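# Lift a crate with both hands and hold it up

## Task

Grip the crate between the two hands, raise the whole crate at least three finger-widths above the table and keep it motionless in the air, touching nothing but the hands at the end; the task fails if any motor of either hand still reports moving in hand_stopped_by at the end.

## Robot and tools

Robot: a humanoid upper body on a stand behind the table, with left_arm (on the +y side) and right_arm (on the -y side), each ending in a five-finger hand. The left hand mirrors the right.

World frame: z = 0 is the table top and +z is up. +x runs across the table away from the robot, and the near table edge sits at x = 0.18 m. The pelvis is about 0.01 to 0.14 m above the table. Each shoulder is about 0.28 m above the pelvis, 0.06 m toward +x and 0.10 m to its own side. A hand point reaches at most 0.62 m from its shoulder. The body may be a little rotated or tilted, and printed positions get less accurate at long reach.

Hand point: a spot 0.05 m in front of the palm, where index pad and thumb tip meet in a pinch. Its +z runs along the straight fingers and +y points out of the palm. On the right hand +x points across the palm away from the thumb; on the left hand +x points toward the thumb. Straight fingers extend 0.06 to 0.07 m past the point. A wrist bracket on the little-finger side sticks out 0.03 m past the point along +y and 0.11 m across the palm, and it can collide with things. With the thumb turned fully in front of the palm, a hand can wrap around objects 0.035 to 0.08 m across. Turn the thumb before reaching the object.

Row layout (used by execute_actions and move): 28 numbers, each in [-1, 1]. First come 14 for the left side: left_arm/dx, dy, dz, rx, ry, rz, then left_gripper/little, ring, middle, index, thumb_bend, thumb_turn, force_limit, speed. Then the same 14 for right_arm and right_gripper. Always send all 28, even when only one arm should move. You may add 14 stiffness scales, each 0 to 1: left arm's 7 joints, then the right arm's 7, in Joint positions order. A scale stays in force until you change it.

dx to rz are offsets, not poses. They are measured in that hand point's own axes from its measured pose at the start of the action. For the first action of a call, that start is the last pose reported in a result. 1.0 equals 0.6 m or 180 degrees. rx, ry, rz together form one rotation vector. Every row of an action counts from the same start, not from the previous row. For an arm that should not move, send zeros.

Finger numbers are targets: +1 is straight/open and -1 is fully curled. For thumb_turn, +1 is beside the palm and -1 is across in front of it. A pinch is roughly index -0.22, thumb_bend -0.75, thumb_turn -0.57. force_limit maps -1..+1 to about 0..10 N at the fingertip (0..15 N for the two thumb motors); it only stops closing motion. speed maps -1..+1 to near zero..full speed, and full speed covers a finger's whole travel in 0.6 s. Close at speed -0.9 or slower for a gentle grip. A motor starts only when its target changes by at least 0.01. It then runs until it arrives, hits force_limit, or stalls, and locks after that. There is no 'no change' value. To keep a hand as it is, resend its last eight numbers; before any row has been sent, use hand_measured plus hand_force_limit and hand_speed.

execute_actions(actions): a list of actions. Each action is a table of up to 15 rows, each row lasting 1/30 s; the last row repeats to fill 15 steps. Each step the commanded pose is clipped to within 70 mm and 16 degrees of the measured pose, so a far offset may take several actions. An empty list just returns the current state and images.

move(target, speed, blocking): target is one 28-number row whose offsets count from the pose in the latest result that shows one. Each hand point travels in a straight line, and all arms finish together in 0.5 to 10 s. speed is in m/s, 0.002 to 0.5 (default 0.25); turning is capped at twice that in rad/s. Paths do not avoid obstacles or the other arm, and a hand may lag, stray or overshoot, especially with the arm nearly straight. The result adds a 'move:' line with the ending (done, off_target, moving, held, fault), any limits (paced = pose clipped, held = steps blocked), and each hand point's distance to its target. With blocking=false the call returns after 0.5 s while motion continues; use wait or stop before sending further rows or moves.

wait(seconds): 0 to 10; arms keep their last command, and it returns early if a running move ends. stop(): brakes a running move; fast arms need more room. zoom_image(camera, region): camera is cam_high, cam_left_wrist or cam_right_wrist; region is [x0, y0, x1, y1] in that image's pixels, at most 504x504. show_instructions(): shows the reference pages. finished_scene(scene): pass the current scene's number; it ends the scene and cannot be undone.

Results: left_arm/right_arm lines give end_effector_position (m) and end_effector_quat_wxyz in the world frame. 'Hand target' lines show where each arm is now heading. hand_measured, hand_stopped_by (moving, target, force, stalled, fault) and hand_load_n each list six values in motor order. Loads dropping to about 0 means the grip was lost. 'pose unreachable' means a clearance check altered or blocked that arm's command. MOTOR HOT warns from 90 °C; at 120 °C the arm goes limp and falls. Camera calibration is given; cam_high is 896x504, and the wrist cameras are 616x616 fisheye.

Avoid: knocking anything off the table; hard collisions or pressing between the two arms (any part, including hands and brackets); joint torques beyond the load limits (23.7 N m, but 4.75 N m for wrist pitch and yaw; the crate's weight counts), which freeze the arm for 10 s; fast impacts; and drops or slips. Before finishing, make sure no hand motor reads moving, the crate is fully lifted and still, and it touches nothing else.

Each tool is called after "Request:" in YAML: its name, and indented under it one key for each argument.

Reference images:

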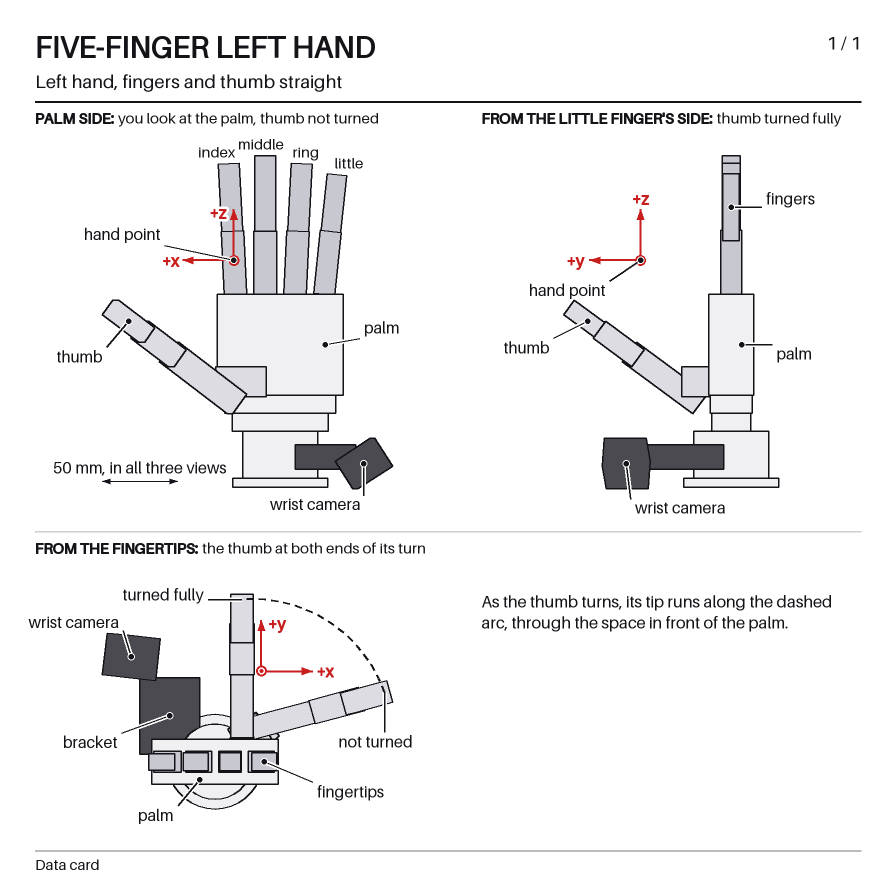

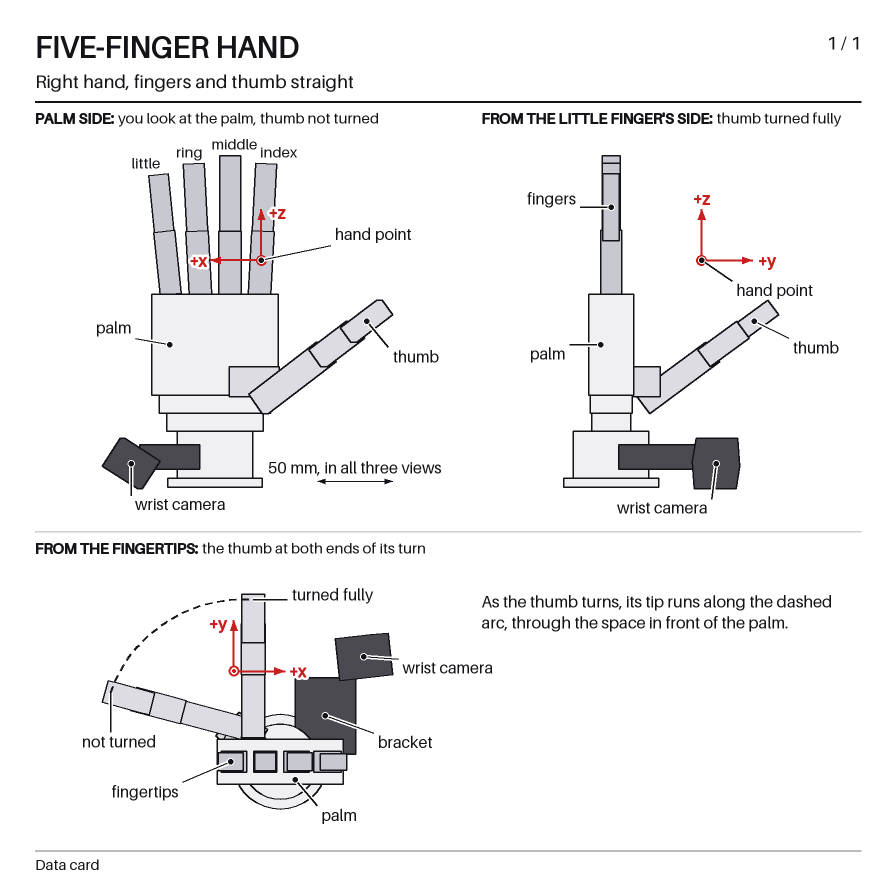

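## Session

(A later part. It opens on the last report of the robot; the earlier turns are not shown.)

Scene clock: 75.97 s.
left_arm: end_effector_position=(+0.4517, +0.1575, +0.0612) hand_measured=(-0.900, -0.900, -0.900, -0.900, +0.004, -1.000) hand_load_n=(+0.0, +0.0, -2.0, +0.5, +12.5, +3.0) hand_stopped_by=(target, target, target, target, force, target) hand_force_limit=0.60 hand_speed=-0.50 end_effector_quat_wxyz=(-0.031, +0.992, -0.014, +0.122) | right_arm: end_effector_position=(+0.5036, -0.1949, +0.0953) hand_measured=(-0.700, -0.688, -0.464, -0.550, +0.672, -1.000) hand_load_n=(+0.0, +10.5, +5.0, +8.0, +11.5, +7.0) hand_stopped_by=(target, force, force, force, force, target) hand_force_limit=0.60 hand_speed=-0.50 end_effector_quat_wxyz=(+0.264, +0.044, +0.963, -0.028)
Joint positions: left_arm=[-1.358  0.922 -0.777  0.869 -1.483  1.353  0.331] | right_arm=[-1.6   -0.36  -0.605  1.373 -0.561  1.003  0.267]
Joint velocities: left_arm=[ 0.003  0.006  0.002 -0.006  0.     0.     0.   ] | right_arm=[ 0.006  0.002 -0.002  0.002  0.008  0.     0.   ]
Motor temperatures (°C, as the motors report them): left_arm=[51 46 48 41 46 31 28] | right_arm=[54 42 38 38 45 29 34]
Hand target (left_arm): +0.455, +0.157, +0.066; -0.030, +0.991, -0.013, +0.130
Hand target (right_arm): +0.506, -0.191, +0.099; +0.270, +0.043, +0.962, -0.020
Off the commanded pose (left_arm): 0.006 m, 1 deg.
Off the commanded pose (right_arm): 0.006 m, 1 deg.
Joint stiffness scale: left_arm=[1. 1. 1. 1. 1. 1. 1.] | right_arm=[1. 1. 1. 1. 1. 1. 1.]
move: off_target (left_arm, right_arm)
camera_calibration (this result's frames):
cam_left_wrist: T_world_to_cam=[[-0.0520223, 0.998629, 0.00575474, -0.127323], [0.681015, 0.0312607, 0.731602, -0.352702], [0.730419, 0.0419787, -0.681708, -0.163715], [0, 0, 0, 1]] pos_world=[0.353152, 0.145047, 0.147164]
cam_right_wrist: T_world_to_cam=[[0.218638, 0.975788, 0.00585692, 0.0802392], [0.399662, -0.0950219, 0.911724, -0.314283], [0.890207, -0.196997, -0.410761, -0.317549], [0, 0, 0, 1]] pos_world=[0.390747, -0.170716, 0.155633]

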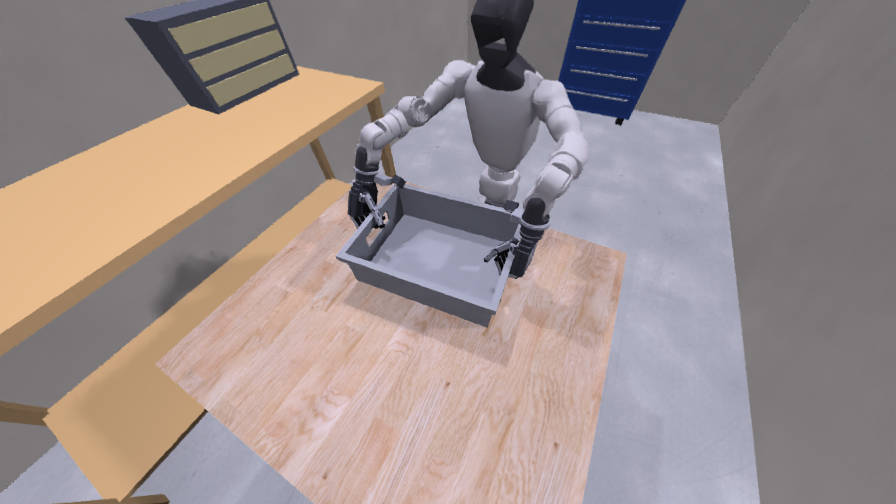

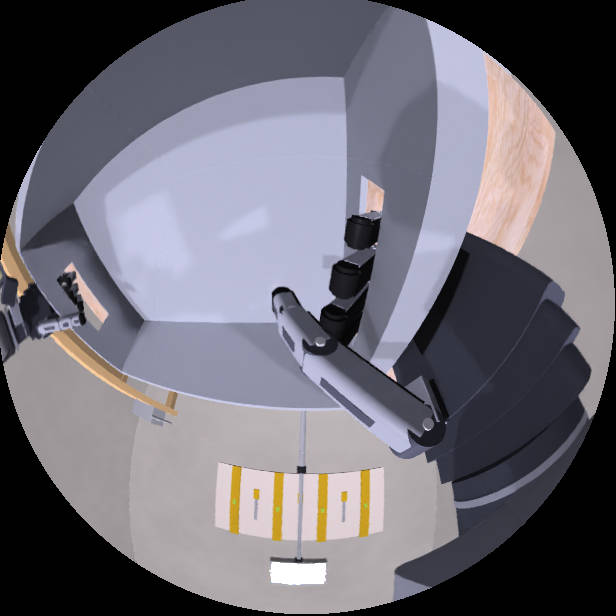

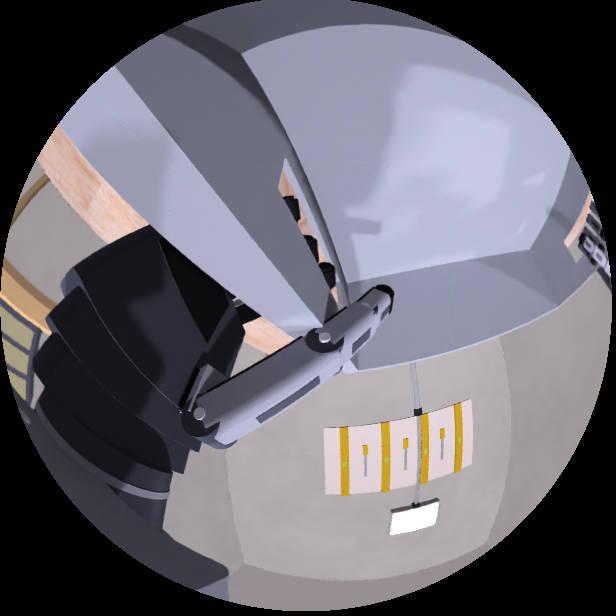

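Request:
move:
  target: [0.005,0,-0.153,0,0,0,-0.9,-0.9,-0.9,-0.9,-0.6,-1,0.6,-0.5,-0.048,0,-0.146,0,0,0,-0.7,-0.7,-0.7,-0.7,-0.8,-1,0.6,-0.5]
  speed: 0.04

Request:
zoom_image:
  camera: "cam_high"
  region: [300,120,580,340]

Scene clock: 80.67 s.
left_arm: end_effector_position=(+0.4375, +0.1558, +0.1550) hand_measured=(-0.900, -0.900, -0.900, -0.900, +0.004, -1.000) hand_load_n=(+0.0, +0.5, -2.0, +1.0, +12.5, +3.0) hand_stopped_by=(target, target, target, target, force, target) hand_force_limit=0.60 hand_speed=-0.50 end_effector_quat_wxyz=(-0.000, +0.991, -0.021, +0.135) | right_arm: end_effector_position=(+0.4839, -0.1934, +0.1830) hand_measured=(-0.700, -0.686, -0.464, -0.550, +0.672, -1.000) hand_load_n=(+0.0, +13.0, +5.0, +6.5, +10.0, +4.0) hand_stopped_by=(target, force, force, force, force, target) hand_force_limit=0.60 hand_speed=-0.50 end_effector_quat_wxyz=(+0.261, +0.044, +0.964, -0.025)
Joint positions: left_arm=[-1.582  1.13  -0.845  0.813 -1.988  1.581  0.663] | right_arm=[-1.611 -0.4   -0.121  0.847 -0.598  1.576  0.773]
Joint velocities: left_arm=[-0.002 -0.005  0.003 -0.008  0.     0.    -0.003] | right_arm=[ 0.    -0.002  0.011  0.003  0.02   0.006  0.   ]
Motor temperatures (°C, as the motors report them): left_arm=[53 46 48 41 46 31 28] | right_arm=[56 42 38 39 45 30 34]
Hand target (left_arm): +0.434, +0.155, +0.151; -0.007, +0.991, -0.031, +0.129
Hand target (right_arm): +0.486, -0.191, +0.186; +0.266, +0.039, +0.963, -0.027
Off the commanded pose (left_arm): 0.008 m, 4 deg.
Off the commanded pose (right_arm): 0.004 m, 0 deg.
Joint stiffness scale: left_arm=[1. 1. 1. 1. 1. 1. 1.] | right_arm=[1. 1. 1. 1. 1. 1. 1.]
joint sent to its limit (left arm) — the command would take joint 1 (shoulder pitch) past its lower limit, joint 5 (wrist roll) past its lower limit and joint 6 (wrist pitch) past its upper limit, so those joints were sent only as far as their limits.
joint sent to its limit (right arm) — the command would take joint 1 (shoulder pitch) past its lower limit, so that joint was sent only as far as its limit.
move: off_target (left_arm, right_arm)
camera_calibration (this result's frames):
cam_left_wrist: T_world_to_cam=[[-0.0285196, 0.998125, -0.0541505, -0.127816], [0.66415, 0.0594075, 0.745235, -0.410752], [0.747055, -0.0147102, -0.664599, -0.0904639], [0, 0, 0, 1]] pos_world=[0.336737, 0.150647, 0.239064]
cam_right_wrist: T_world_to_cam=[[0.217529, 0.976013, 0.0088812, 0.0826236], [0.405709, -0.0986909, 0.908658, -0.389306], [0.887739, -0.194057, -0.417446, -0.260737], [0, 0, 0, 1]] pos_world=[0.371439, -0.16966, 0.244169]

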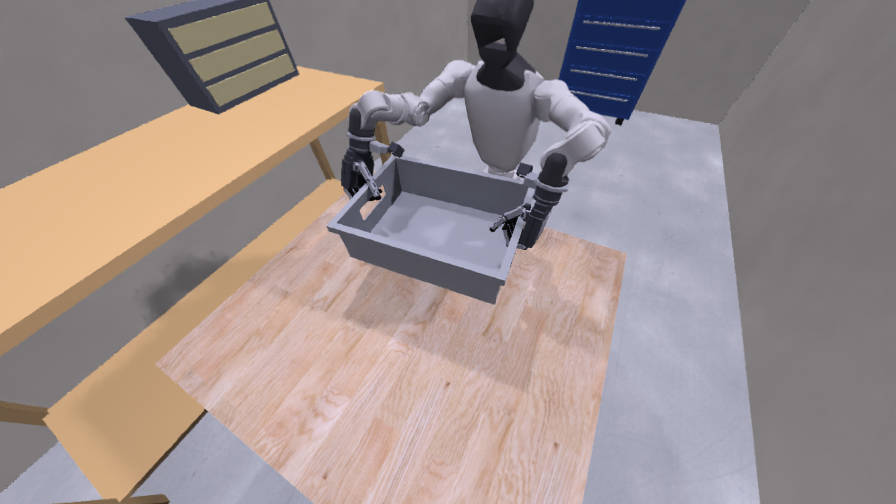

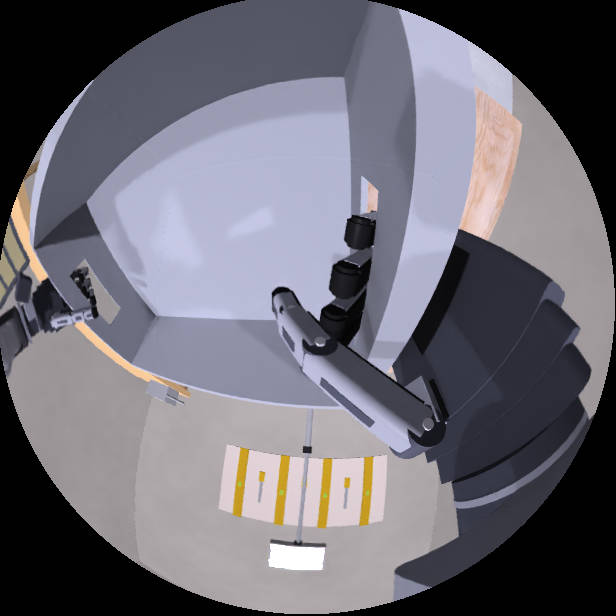

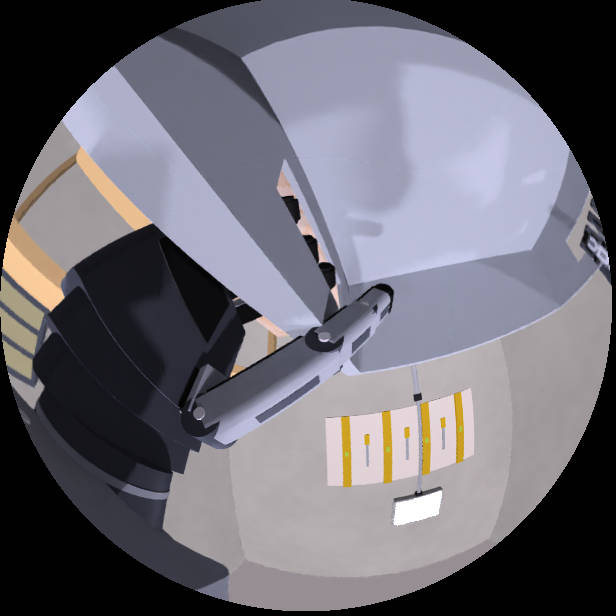

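Region (300, 120, 580, 340) of cam_high's 896x504 image, scaled by 1.800, with more detail than that image has; it fills the top 396 rows of this view, and the rest is white.

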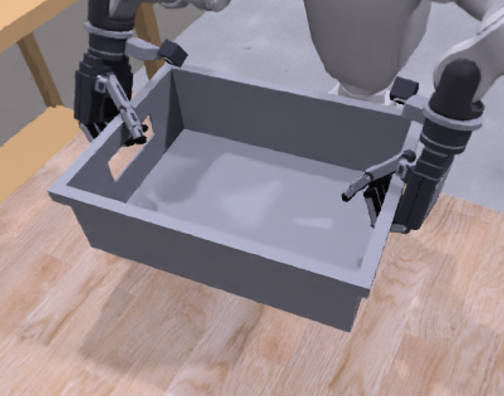

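Request:
wait:
  seconds: 1

Scene clock: 82.70 s.
left_arm: end_effector_position=(+0.4375, +0.1558, +0.1550) hand_measured=(-0.900, -0.900, -0.900, -0.900, +0.004, -1.000) hand_load_n=(+0.0, +0.5, -2.0, +1.0, +12.5, +3.0) hand_stopped_by=(target, target, target, target, force, target) hand_force_limit=0.60 hand_speed=-0.50 end_effector_quat_wxyz=(-0.000, +0.991, -0.022, +0.135) | right_arm: end_effector_position=(+0.4839, -0.1934, +0.1830) hand_measured=(-0.700, -0.686, -0.464, -0.550, +0.672, -1.000) hand_load_n=(+0.0, +13.0, +5.0, +6.5, +10.0, +4.0) hand_stopped_by=(target, force, force, force, force, target) hand_force_limit=0.60 hand_speed=-0.50 end_effector_quat_wxyz=(+0.261, +0.044, +0.964, -0.025)
Joint positions: left_arm=[-1.582  1.13  -0.845  0.813 -1.988  1.581  0.663] | right_arm=[-1.611 -0.4   -0.12   0.847 -0.597  1.576  0.773]
Joint velocities: left_arm=[ 0.    -0.009 -0.002  0.003  0.006  0.     0.   ] | right_arm=[ 0.002  0.002  0.006 -0.003  0.014  0.     0.   ]
Motor temperatures (°C, as the motors report them): left_arm=[53 46 48 41 46 31 28] | right_arm=[58 43 38 39 45 29 34]
Hand target (left_arm): +0.434, +0.155, +0.151; -0.007, +0.991, -0.031, +0.129
Hand target (right_arm): +0.486, -0.191, +0.186; +0.266, +0.039, +0.963, -0.027
Off the commanded pose (left_arm): 0.008 m, 4 deg.
Off the commanded pose (right_arm): 0.004 m, 0 deg.
Joint stiffness scale: left_arm=[1. 1. 1. 1. 1. 1. 1.] | right_arm=[1. 1. 1. 1. 1. 1. 1.]
wait: 1.00 s; at rest from the start
camera_calibration (this result's frames):
cam_left_wrist: T_world_to_cam=[[-0.0284367, 0.998131, -0.0540874, -0.127858], [0.664192, 0.0593045, 0.745206, -0.410726], [0.747021, -0.0147332, -0.664638, -0.0904401], [0, 0, 0, 1]] pos_world=[0.336726, 0.150644, 0.23905]
cam_right_wrist: T_world_to_cam=[[0.217409, 0.976038, 0.00911679, 0.0826395], [0.40578, -0.0988729, 0.908607, -0.389374], [0.887736, -0.19384, -0.417553, -0.260637], [0, 0, 0, 1]] pos_world=[0.37141, -0.16968, 0.244205]

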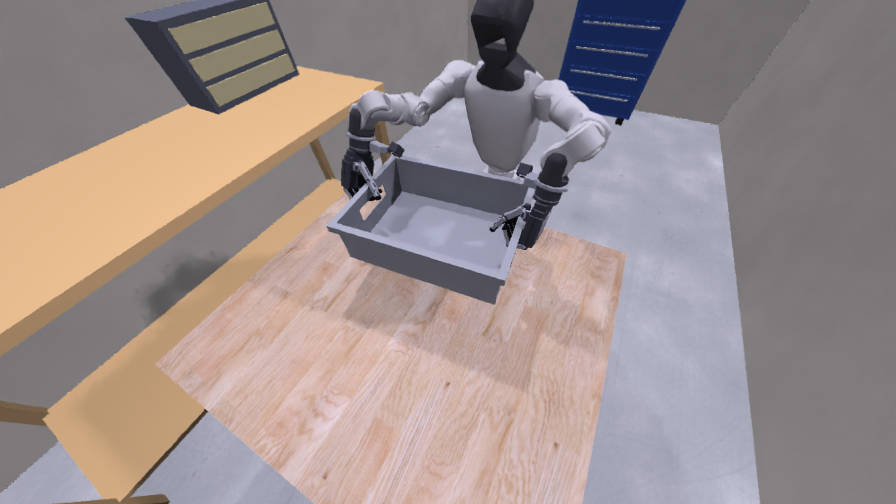

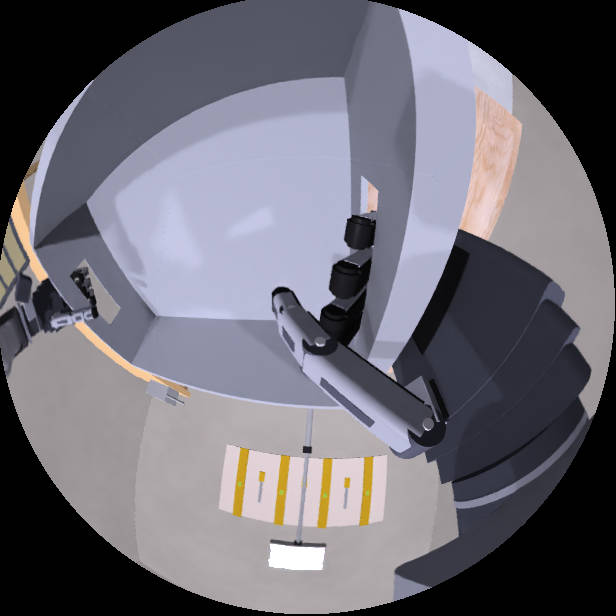

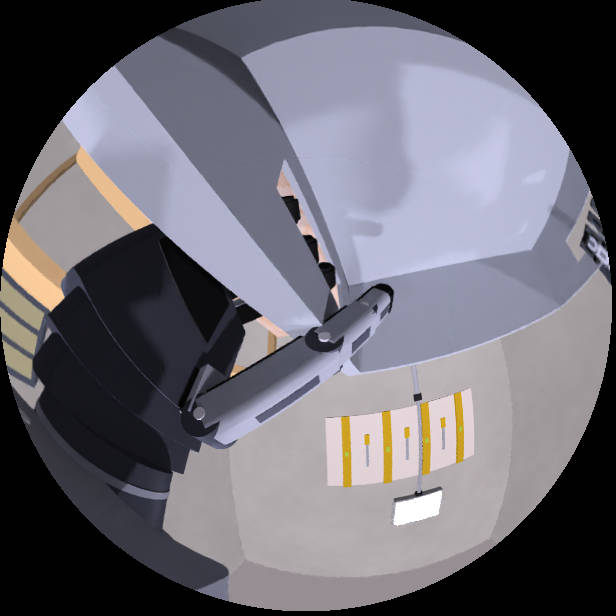

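Request:
finished_scene:
  scene: 1

The scene is finished: the task was done.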